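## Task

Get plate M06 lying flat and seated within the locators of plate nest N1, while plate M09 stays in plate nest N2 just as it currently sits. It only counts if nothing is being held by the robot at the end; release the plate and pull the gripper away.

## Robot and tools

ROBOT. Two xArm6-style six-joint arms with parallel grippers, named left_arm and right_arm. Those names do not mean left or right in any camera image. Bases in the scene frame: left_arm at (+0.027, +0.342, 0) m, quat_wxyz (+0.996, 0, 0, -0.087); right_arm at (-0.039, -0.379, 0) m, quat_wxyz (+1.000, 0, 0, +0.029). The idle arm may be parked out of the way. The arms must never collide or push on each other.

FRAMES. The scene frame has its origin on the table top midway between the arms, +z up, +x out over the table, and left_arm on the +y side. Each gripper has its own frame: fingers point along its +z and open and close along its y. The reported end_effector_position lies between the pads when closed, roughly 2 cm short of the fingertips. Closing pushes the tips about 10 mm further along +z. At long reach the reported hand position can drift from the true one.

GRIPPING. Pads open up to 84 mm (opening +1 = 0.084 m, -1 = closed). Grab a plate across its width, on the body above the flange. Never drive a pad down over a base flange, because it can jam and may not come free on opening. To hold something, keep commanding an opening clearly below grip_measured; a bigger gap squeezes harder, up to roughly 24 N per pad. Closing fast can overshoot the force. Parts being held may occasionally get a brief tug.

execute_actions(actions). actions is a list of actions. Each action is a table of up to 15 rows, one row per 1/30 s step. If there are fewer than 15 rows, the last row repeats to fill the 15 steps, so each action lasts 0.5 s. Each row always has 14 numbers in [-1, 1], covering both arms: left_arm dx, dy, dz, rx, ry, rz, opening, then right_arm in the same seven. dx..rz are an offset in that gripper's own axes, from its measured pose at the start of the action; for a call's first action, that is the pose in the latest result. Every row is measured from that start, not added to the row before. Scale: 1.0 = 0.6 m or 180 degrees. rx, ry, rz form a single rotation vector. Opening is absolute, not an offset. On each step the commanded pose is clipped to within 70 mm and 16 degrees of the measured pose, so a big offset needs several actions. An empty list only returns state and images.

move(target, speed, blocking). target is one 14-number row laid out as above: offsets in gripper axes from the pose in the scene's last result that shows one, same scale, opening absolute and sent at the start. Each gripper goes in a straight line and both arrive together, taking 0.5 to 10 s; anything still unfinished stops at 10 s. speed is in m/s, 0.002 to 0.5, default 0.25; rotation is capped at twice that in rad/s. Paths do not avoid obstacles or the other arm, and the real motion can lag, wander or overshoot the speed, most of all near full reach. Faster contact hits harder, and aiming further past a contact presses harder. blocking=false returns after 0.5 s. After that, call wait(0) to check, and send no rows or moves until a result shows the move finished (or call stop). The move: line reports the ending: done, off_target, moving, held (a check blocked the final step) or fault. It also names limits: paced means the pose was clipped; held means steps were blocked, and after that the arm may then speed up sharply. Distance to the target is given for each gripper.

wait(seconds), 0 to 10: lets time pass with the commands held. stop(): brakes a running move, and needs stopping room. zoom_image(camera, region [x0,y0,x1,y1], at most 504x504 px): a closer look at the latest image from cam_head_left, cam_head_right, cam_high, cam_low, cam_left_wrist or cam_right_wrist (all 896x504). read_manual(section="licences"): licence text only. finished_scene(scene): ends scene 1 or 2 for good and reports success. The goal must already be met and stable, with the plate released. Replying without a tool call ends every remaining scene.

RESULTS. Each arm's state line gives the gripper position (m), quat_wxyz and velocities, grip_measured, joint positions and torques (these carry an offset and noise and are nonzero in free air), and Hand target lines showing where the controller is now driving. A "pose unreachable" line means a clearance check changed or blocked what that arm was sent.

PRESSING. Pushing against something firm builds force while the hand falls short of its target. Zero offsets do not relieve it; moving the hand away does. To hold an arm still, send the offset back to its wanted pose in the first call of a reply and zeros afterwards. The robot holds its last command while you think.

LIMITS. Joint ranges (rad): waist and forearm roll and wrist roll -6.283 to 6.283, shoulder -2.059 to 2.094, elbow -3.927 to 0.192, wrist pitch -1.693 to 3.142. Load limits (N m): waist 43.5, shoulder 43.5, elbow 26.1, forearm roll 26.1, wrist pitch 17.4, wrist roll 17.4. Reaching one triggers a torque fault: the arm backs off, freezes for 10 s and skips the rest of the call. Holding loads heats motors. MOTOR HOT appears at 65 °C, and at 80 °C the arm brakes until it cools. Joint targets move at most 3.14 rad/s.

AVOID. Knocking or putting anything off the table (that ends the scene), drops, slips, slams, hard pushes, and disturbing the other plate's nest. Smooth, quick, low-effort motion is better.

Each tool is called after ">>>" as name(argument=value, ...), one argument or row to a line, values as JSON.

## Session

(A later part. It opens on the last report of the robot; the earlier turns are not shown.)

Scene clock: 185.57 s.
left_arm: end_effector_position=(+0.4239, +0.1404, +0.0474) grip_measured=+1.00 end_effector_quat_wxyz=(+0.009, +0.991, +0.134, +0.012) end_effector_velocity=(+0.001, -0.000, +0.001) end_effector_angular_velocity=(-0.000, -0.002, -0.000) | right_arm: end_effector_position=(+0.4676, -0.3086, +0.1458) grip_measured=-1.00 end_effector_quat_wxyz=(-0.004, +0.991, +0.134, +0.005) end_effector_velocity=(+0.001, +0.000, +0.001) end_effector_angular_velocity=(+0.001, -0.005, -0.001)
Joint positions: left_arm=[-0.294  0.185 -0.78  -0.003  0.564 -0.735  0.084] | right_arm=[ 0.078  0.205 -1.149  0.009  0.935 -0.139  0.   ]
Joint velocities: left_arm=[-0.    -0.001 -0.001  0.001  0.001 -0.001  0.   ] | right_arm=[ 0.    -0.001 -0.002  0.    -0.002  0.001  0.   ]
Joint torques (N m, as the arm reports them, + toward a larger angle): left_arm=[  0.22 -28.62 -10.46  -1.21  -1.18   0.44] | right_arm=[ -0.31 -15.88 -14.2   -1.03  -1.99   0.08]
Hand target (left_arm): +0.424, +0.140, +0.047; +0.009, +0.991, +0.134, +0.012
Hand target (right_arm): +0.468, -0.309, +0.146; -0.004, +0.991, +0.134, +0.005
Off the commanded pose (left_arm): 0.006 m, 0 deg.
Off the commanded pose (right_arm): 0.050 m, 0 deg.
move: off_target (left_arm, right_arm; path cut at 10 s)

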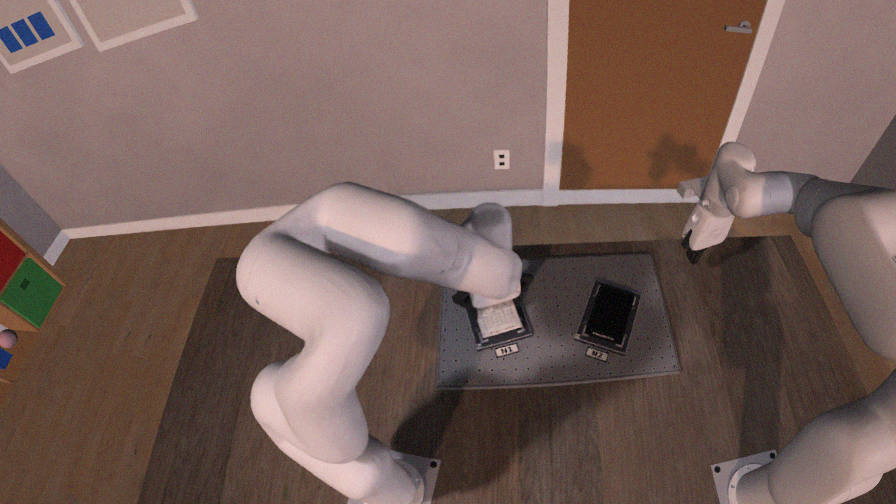

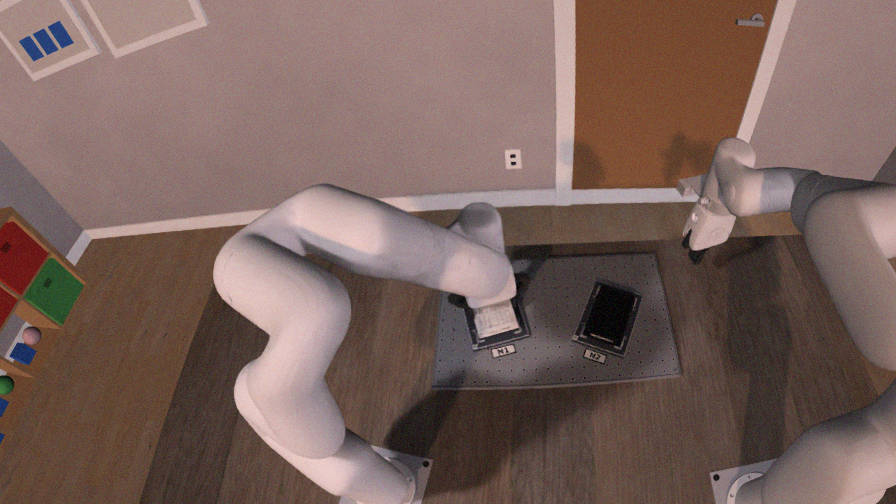

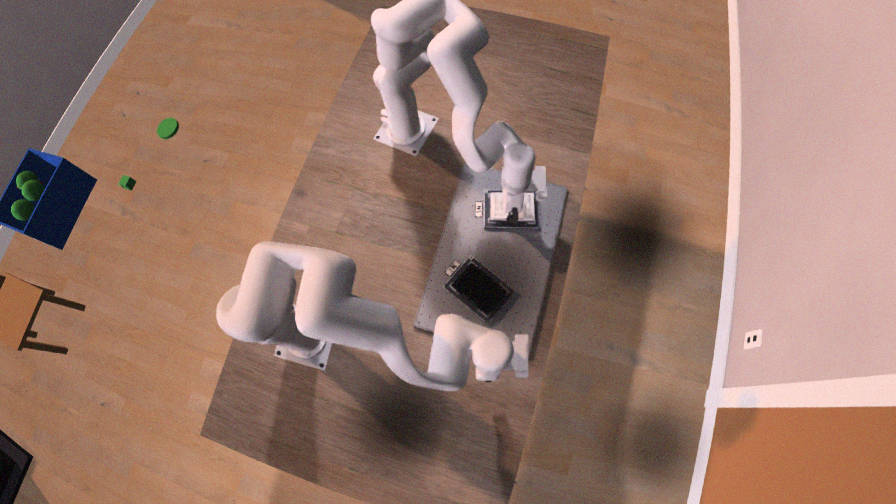

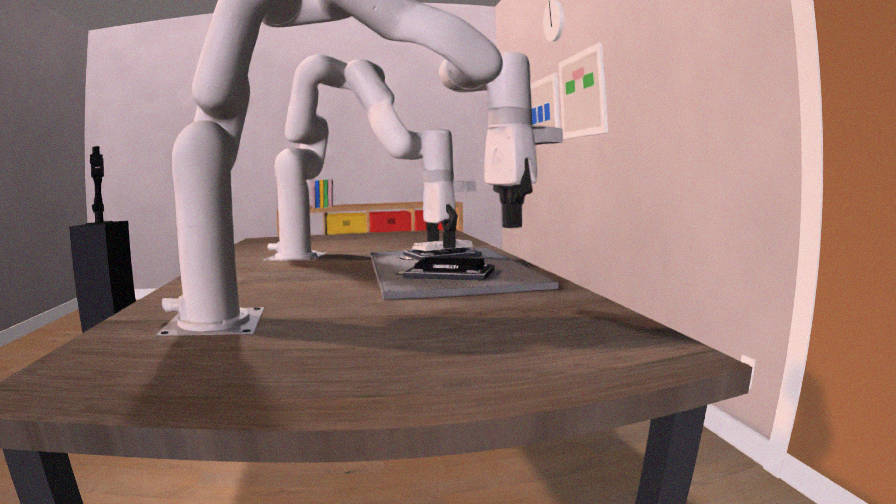

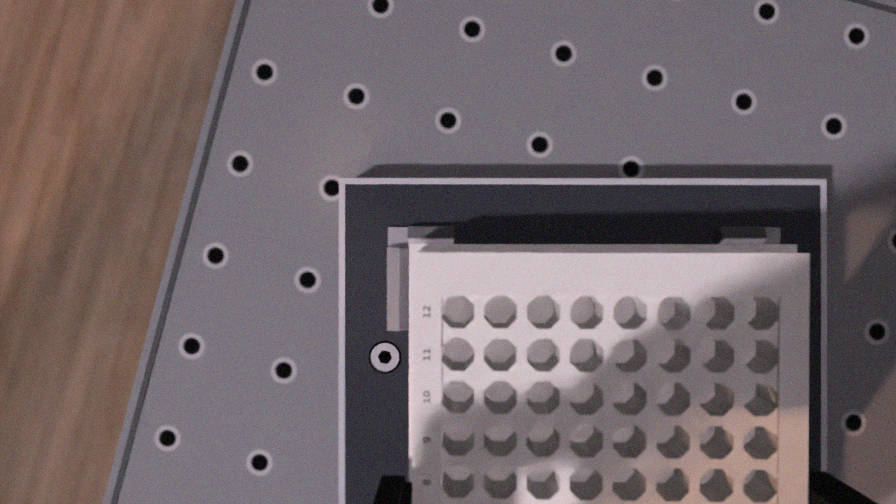

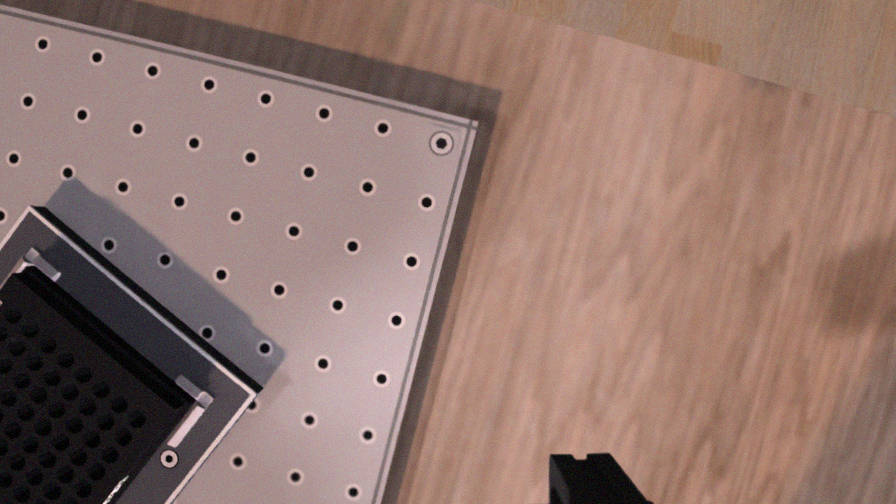

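>>> move(
  target=[0,0,0.009,0,0,0,1,-0.08,-0.718,0,0,0.22,0,-1],
  speed=0.15,
)

Scene clock: 194.27 s.
left_arm: end_effector_position=(+0.4240, +0.1403, +0.0420) grip_measured=+1.00 end_effector_quat_wxyz=(+0.009, +0.991, +0.134, +0.012) end_effector_velocity=(-0.000, +0.000, -0.000) end_effector_angular_velocity=(+0.000, +0.000, -0.002) | right_arm: end_effector_position=(+0.3062, +0.0945, +0.1494) grip_measured=-1.00 end_effector_quat_wxyz=(-0.051, +0.931, +0.124, +0.339) end_effector_velocity=(+0.001, +0.001, +0.003) end_effector_angular_velocity=(+0.006, -0.006, -0.003)
Joint positions: left_arm=[-0.295  0.2   -0.779 -0.003  0.549 -0.735  0.084] | right_arm=[ 0.969  0.237 -1.033 -1.115  0.507  1.69   0.   ]
Joint velocities: left_arm=[ 0.     0.     0.    -0.     0.     0.002  0.   ] | right_arm=[ 0.001 -0.001 -0.004 -0.007  0.003  0.01   0.   ]
Joint torques (N m, as the arm reports them, + toward a larger angle): left_arm=[  0.63 -28.2  -10.33  -0.63  -1.23   0.2 ] | right_arm=[ -0.3  -15.79 -13.65   0.04  -1.39  -0.05]
Hand target (left_arm): +0.424, +0.140, +0.042; +0.009, +0.991, +0.134, +0.012
Hand target (right_arm): +0.306, +0.095, +0.149; -0.052, +0.931, +0.125, +0.339
Off the commanded pose (left_arm): 0.000 m, 0 deg.
Off the commanded pose (right_arm): 0.002 m, 0 deg.
move: done

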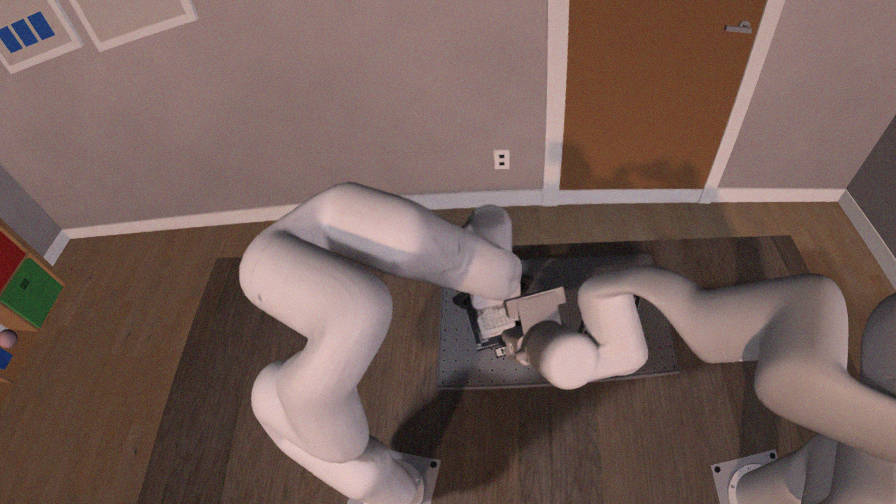

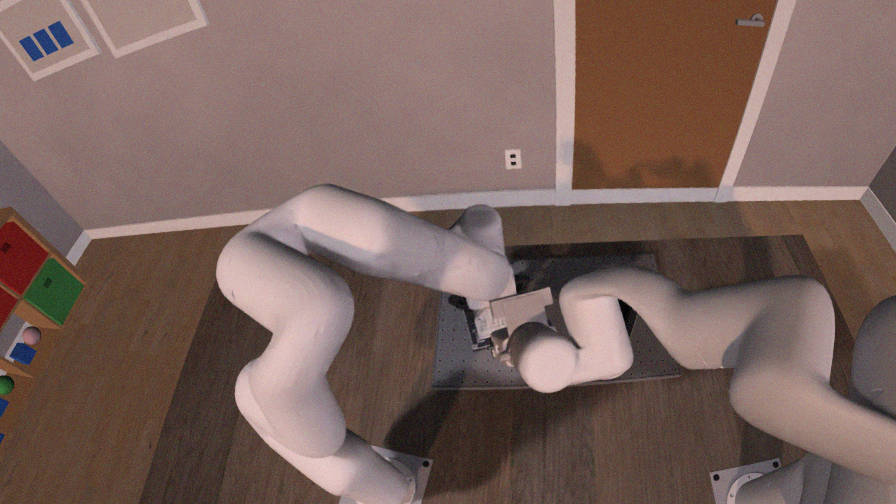

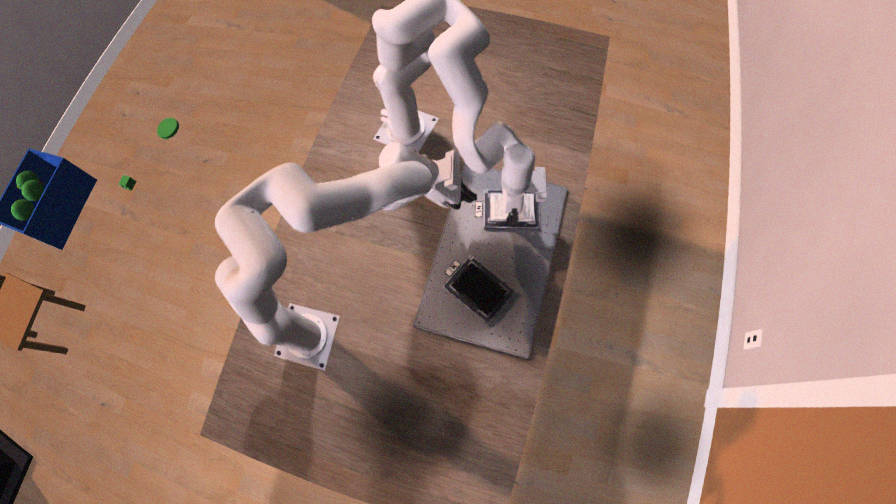

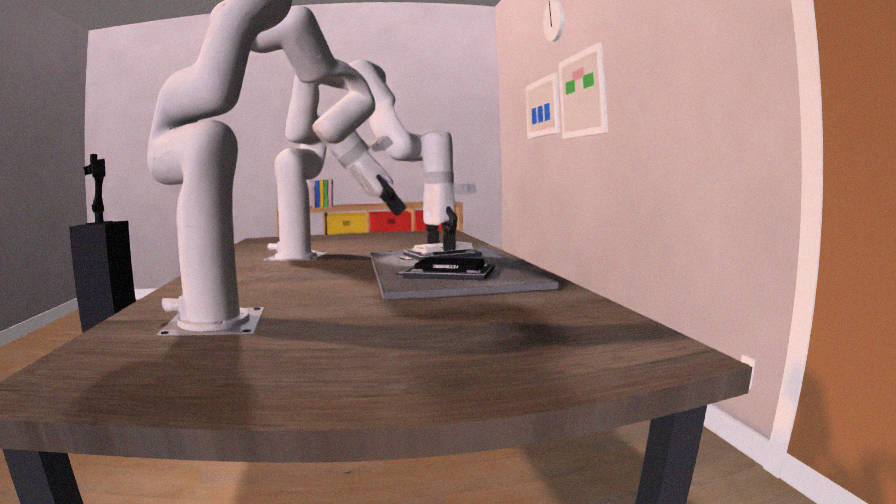

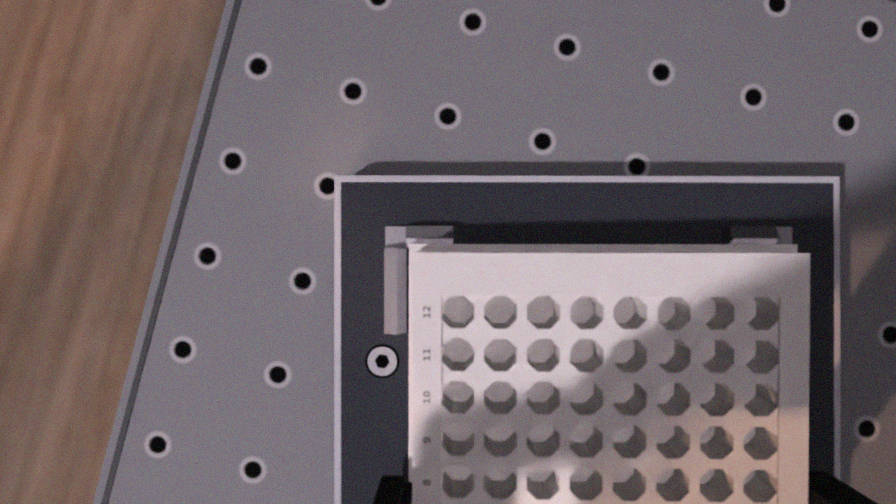

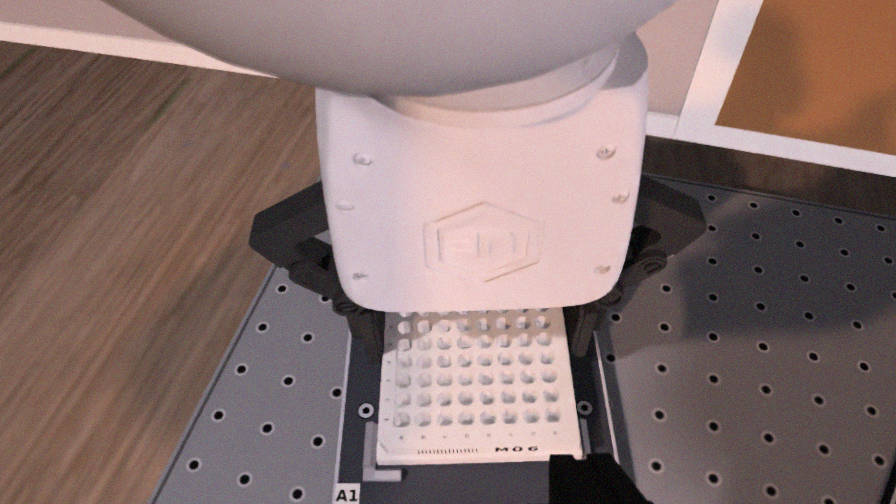

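>>> execute_actions(
  actions=[],
)

Scene clock: 208.43 s.
left_arm: end_effector_position=(+0.4240, +0.1403, +0.0420) grip_measured=+1.00 end_effector_quat_wxyz=(+0.009, +0.991, +0.134, +0.012) end_effector_velocity=(+0.000, -0.000, +0.000) end_effector_angular_velocity=(-0.001, -0.001, +0.001) | right_arm: end_effector_position=(+0.3058, +0.0949, +0.1493) grip_measured=-1.00 end_effector_quat_wxyz=(-0.052, +0.931, +0.125, +0.339) end_effector_velocity=(+0.000, -0.000, +0.000) end_effector_angular_velocity=(+0.001, +0.000, -0.001)
Joint positions: left_arm=[-0.295  0.2   -0.779 -0.003  0.549 -0.735  0.084] | right_arm=[ 0.97   0.238 -1.033 -1.116  0.507  1.691  0.   ]
Joint velocities: left_arm=[ 0.     0.    -0.001 -0.001  0.    -0.     0.   ] | right_arm=[-0.     0.    -0.    -0.    -0.     0.001  0.   ]
Joint torques (N m, as the arm reports them, + toward a larger angle): left_arm=[  1.13 -28.08 -10.57  -1.32  -1.06   0.13] | right_arm=[ -0.36 -15.84 -13.54  -0.33  -1.39   0.19]
Hand target (left_arm): +0.424, +0.140, +0.042; +0.009, +0.991, +0.134, +0.012
Hand target (right_arm): +0.306, +0.095, +0.149; -0.052, +0.931, +0.125, +0.339
Off the commanded pose (left_arm): 0.000 m, 0 deg.
Off the commanded pose (right_arm): 0.002 m, 0 deg.

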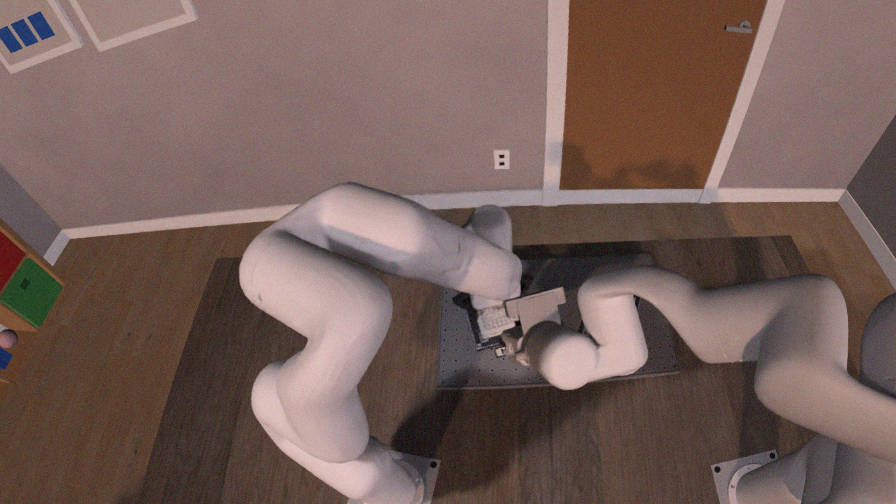

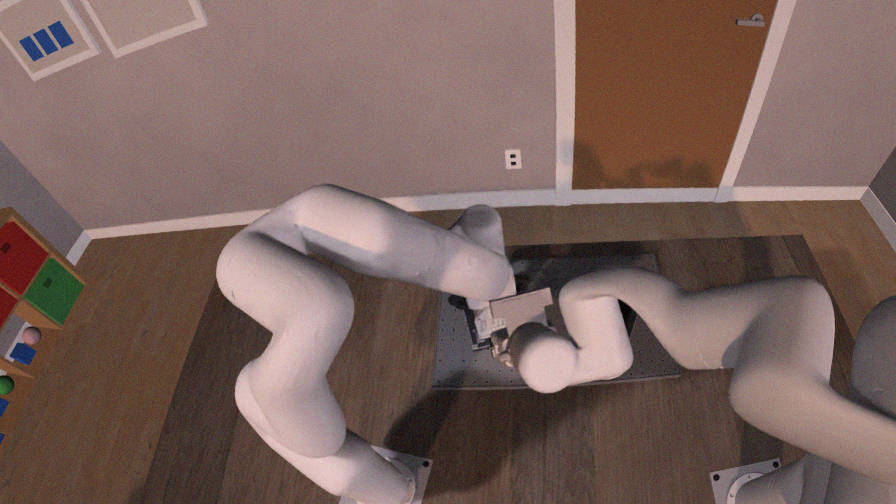

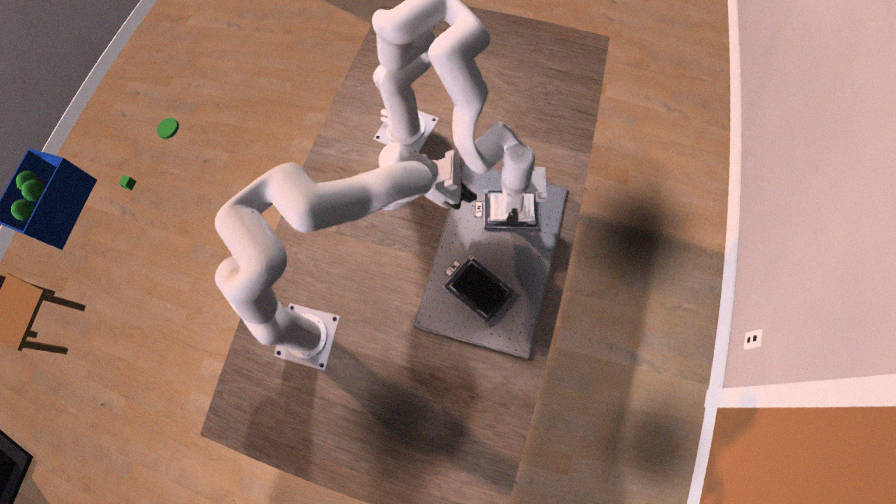

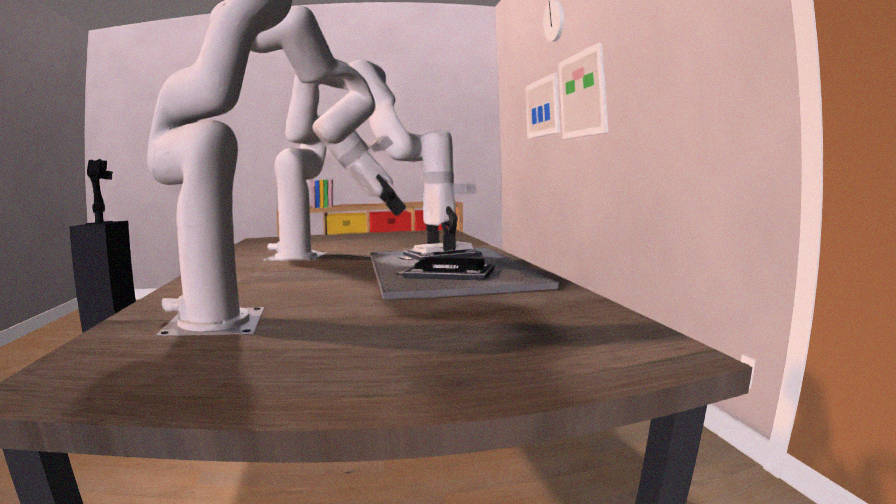

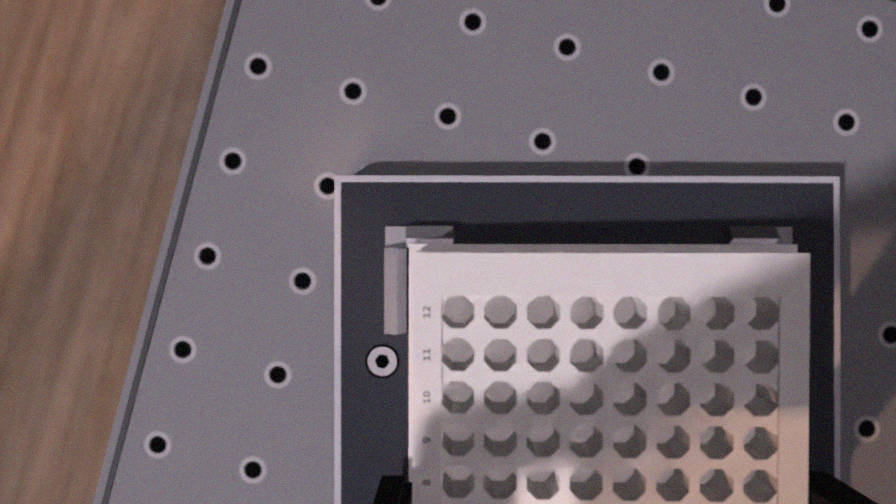

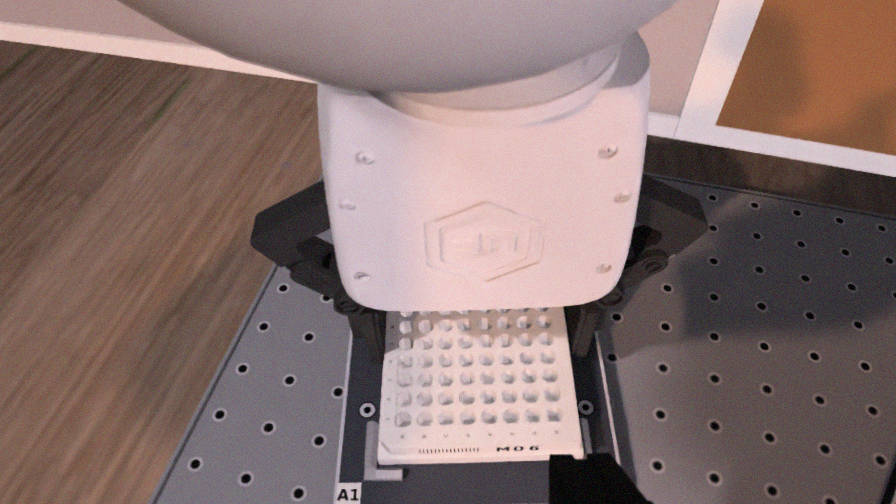

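>>> move(
  target=[0,0,0,0,0,0,1,-0.006,-0.022,0.165,0,0,0,-1],
  speed=0.05,
)

Scene clock: 216.23 s.
left_arm: end_effector_position=(+0.4238, +0.1404, +0.0418) grip_measured=+1.00 end_effector_quat_wxyz=(+0.009, +0.991, +0.134, +0.012) end_effector_velocity=(+0.001, -0.001, +0.001) end_effector_angular_velocity=(-0.002, -0.004, -0.003) | right_arm: end_effector_position=(+0.3609, +0.1247, +0.0717) grip_measured=-1.00 end_effector_quat_wxyz=(-0.052, +0.931, +0.125, +0.340) end_effector_velocity=(+0.001, +0.002, +0.004) end_effector_angular_velocity=(+0.007, -0.003, +0.000)
Joint positions: left_arm=[-0.295  0.2   -0.778 -0.003  0.549 -0.735  0.084] | right_arm=[ 0.896  0.553 -1.272 -1.273  0.432  1.807  0.   ]
Joint velocities: left_arm=[-0.    -0.    -0.001 -0.    -0.003  0.003  0.   ] | right_arm=[ 0.001 -0.003 -0.004 -0.    -0.001  0.001  0.   ]
Joint torques (N m, as the arm reports them, + toward a larger angle): left_arm=[  1.01 -28.66 -11.01  -0.86  -1.54   0.57] | right_arm=[ -0.38 -18.99 -13.23  -0.07  -1.19  -0.04]
Hand target (left_arm): +0.424, +0.140, +0.042; +0.009, +0.991, +0.134, +0.012
Hand target (right_arm): +0.361, +0.125, +0.071; -0.052, +0.931, +0.125, +0.339
Off the commanded pose (left_arm): 0.000 m, 0 deg.
Off the commanded pose (right_arm): 0.000 m, 0 deg.
move: done

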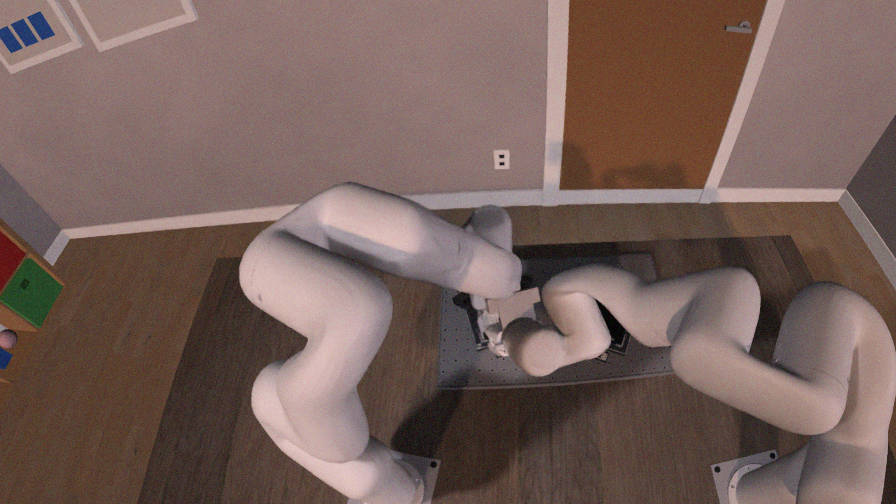

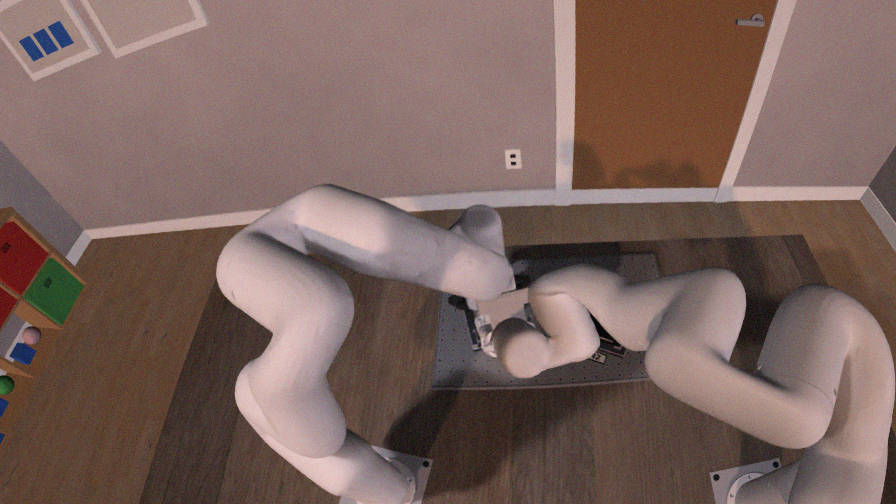

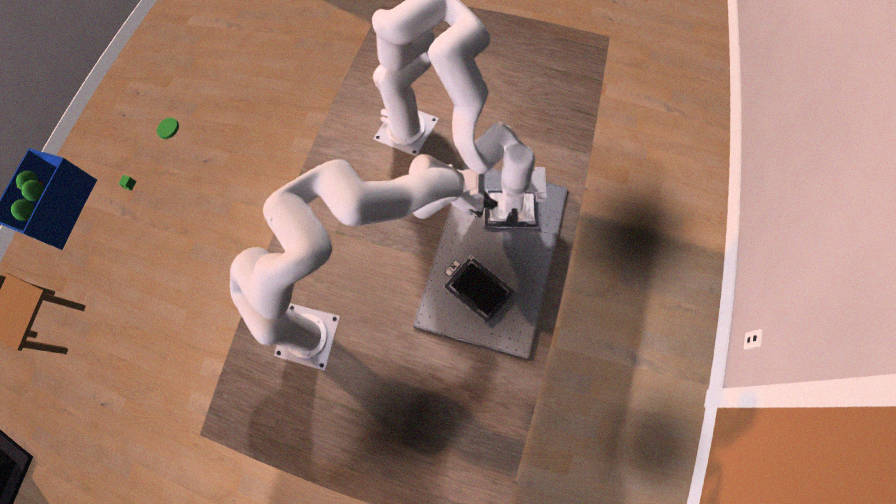

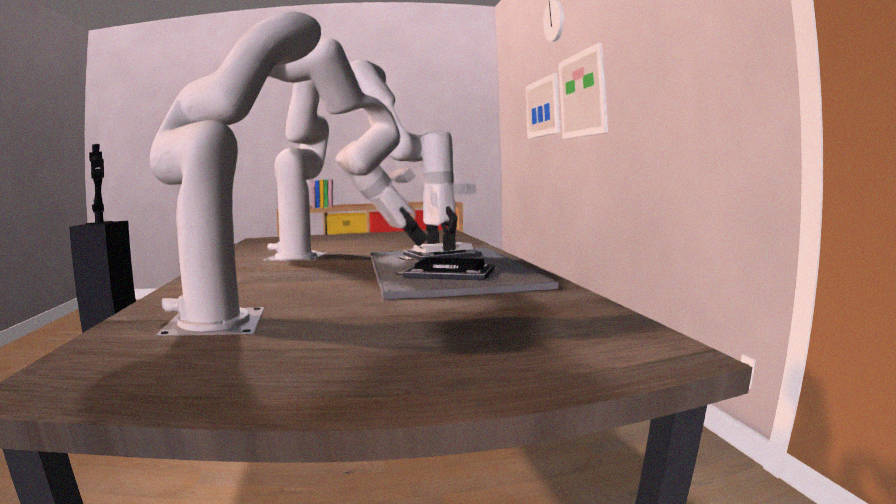

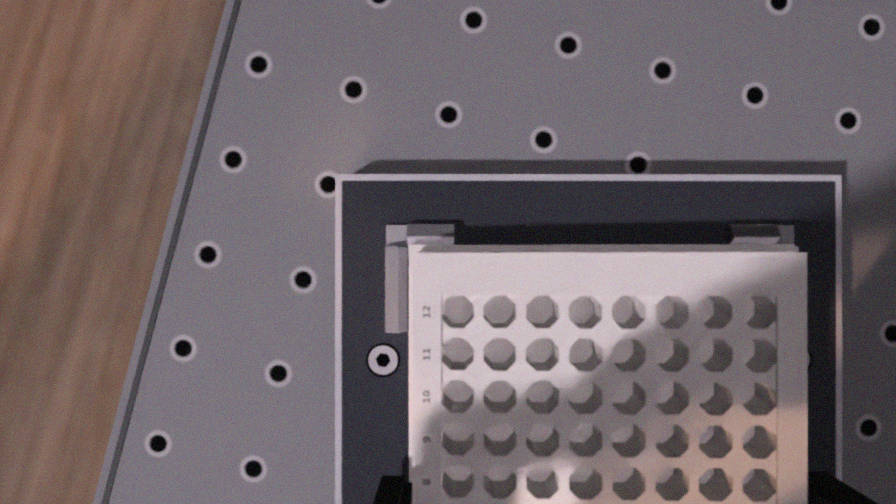

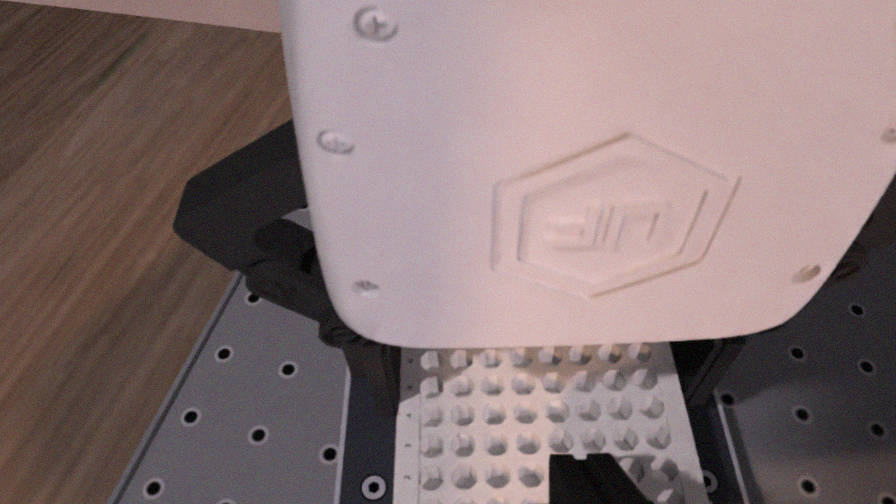

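>>> move(
  target=[0,0,0,0,0,0,1,-0.016,0,0.019,0,0,0,-1],
  speed=0.01,
)

>>> zoom_image(
  camera="cam_low",
  region=[370,190,510,280],
)

Scene clock: 221.93 s.
left_arm: end_effector_position=(+0.4238, +0.1406, +0.0417) grip_measured=+1.00 end_effector_quat_wxyz=(+0.009, +0.991, +0.134, +0.012) end_effector_velocity=(+0.000, -0.001, +0.001) end_effector_angular_velocity=(-0.001, -0.002, -0.001) | right_arm: end_effector_position=(+0.3616, +0.1264, +0.0616) grip_measured=-1.00 end_effector_quat_wxyz=(-0.054, +0.930, +0.124, +0.342) end_effector_velocity=(-0.000, -0.000, -0.000) end_effector_angular_velocity=(+0.002, +0.001, +0.000)
Joint positions: left_arm=[-0.294  0.2   -0.778 -0.003  0.549 -0.735  0.084] | right_arm=[ 0.895  0.58  -1.285 -1.318  0.425  1.854  0.   ]
Joint velocities: left_arm=[-0.001 -0.001 -0.001  0.001 -0.001 -0.     0.   ] | right_arm=[-0.001 -0.001  0.002 -0.002 -0.003  0.002  0.   ]
Joint torques (N m, as the arm reports them, + toward a larger angle): left_arm=[ -2.24 -27.9  -10.82  -1.68  -1.27   0.1 ] | right_arm=[-2.95 -5.29 -8.76 -0.26 -1.23  0.07]
Hand target (left_arm): +0.424, +0.140, +0.042; +0.009, +0.991, +0.134, +0.012
Hand target (right_arm): +0.361, +0.125, +0.057; -0.052, +0.931, +0.125, +0.339
Off the commanded pose (left_arm): 0.000 m, 0 deg.
Off the commanded pose (right_arm): 0.005 m, 0 deg.
move: off_target (right_arm)

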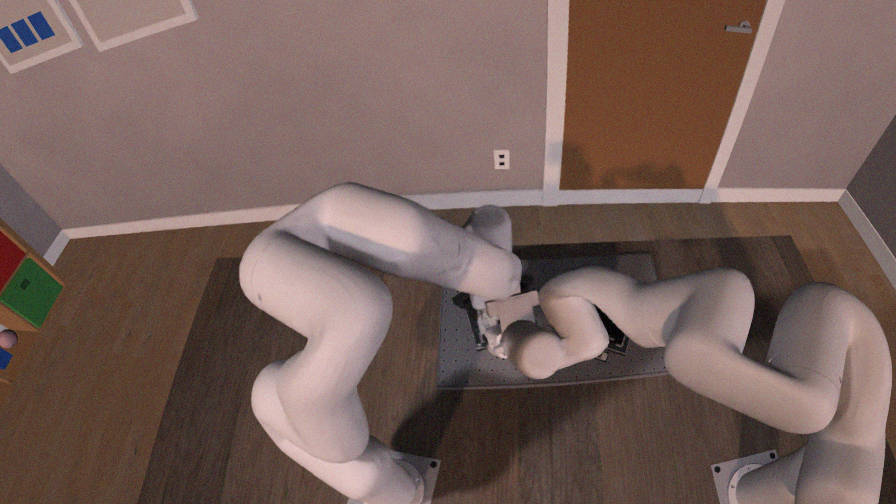

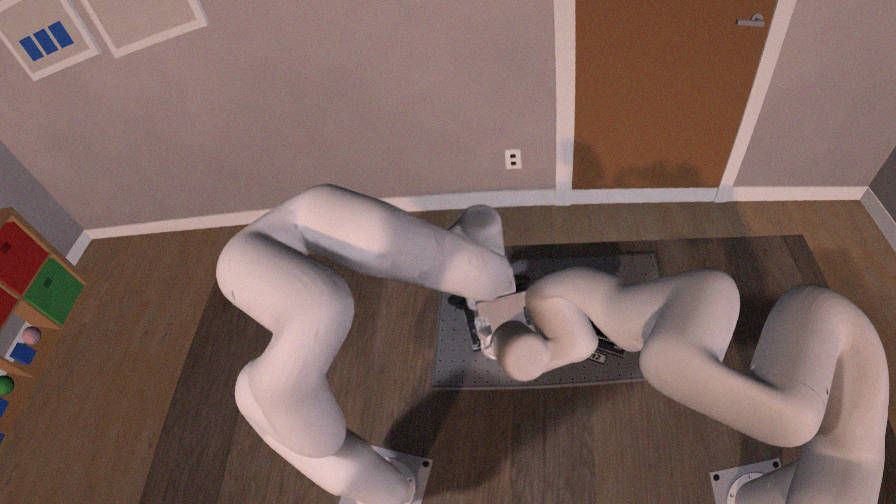

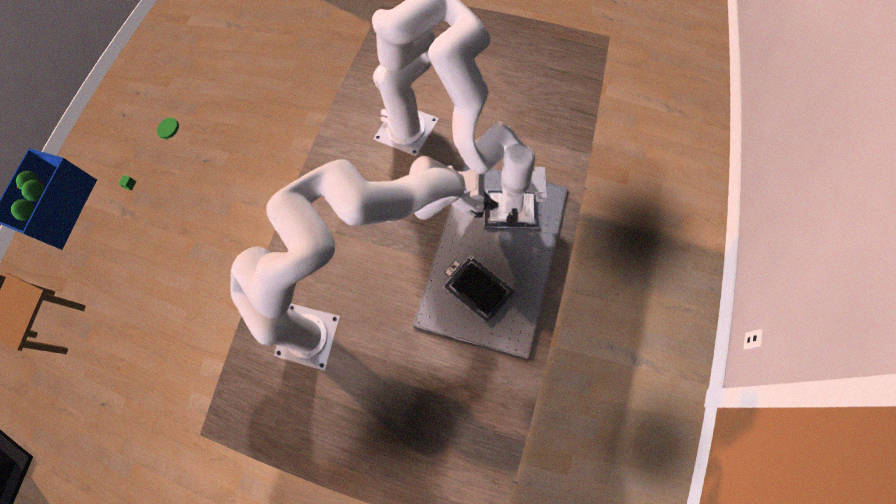

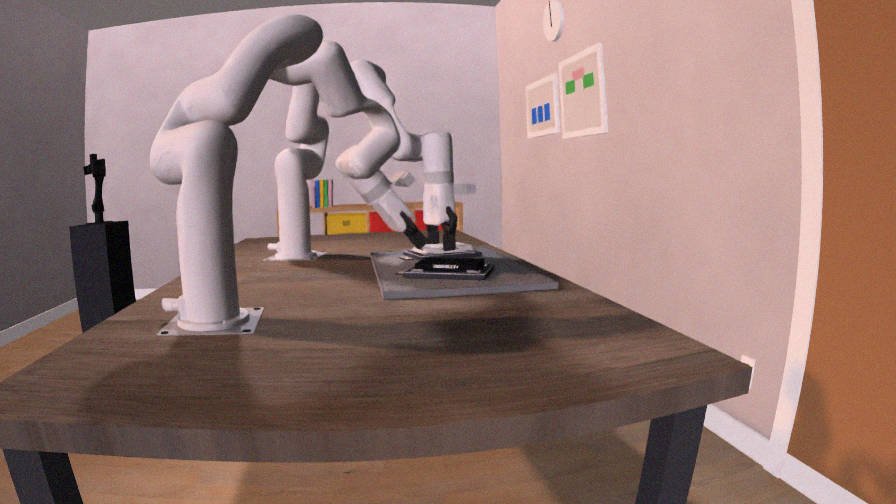

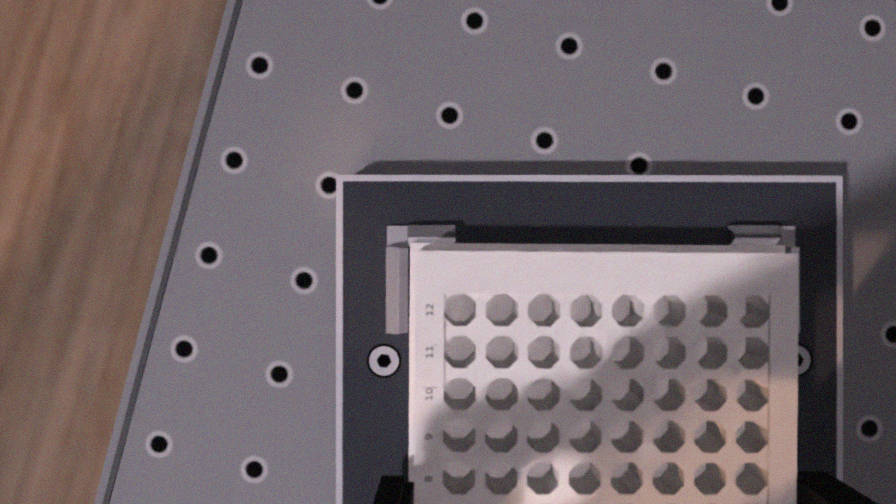

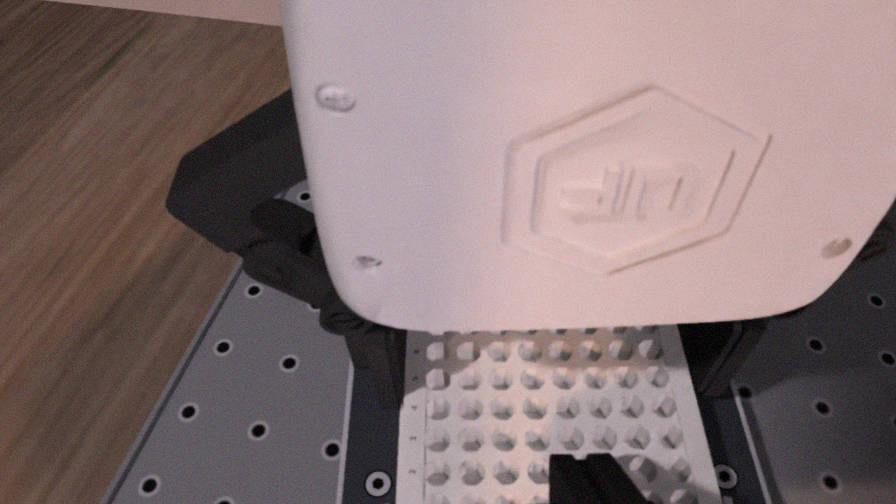

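Region (370, 190, 510, 280) of cam_low's 896x504 image, scaled by 3.600, with more detail than that image has; it fills the top 324 rows of this view, and the rest is white.

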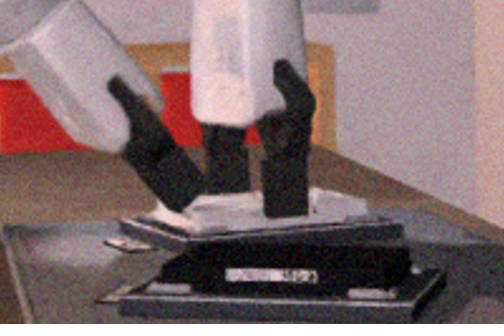

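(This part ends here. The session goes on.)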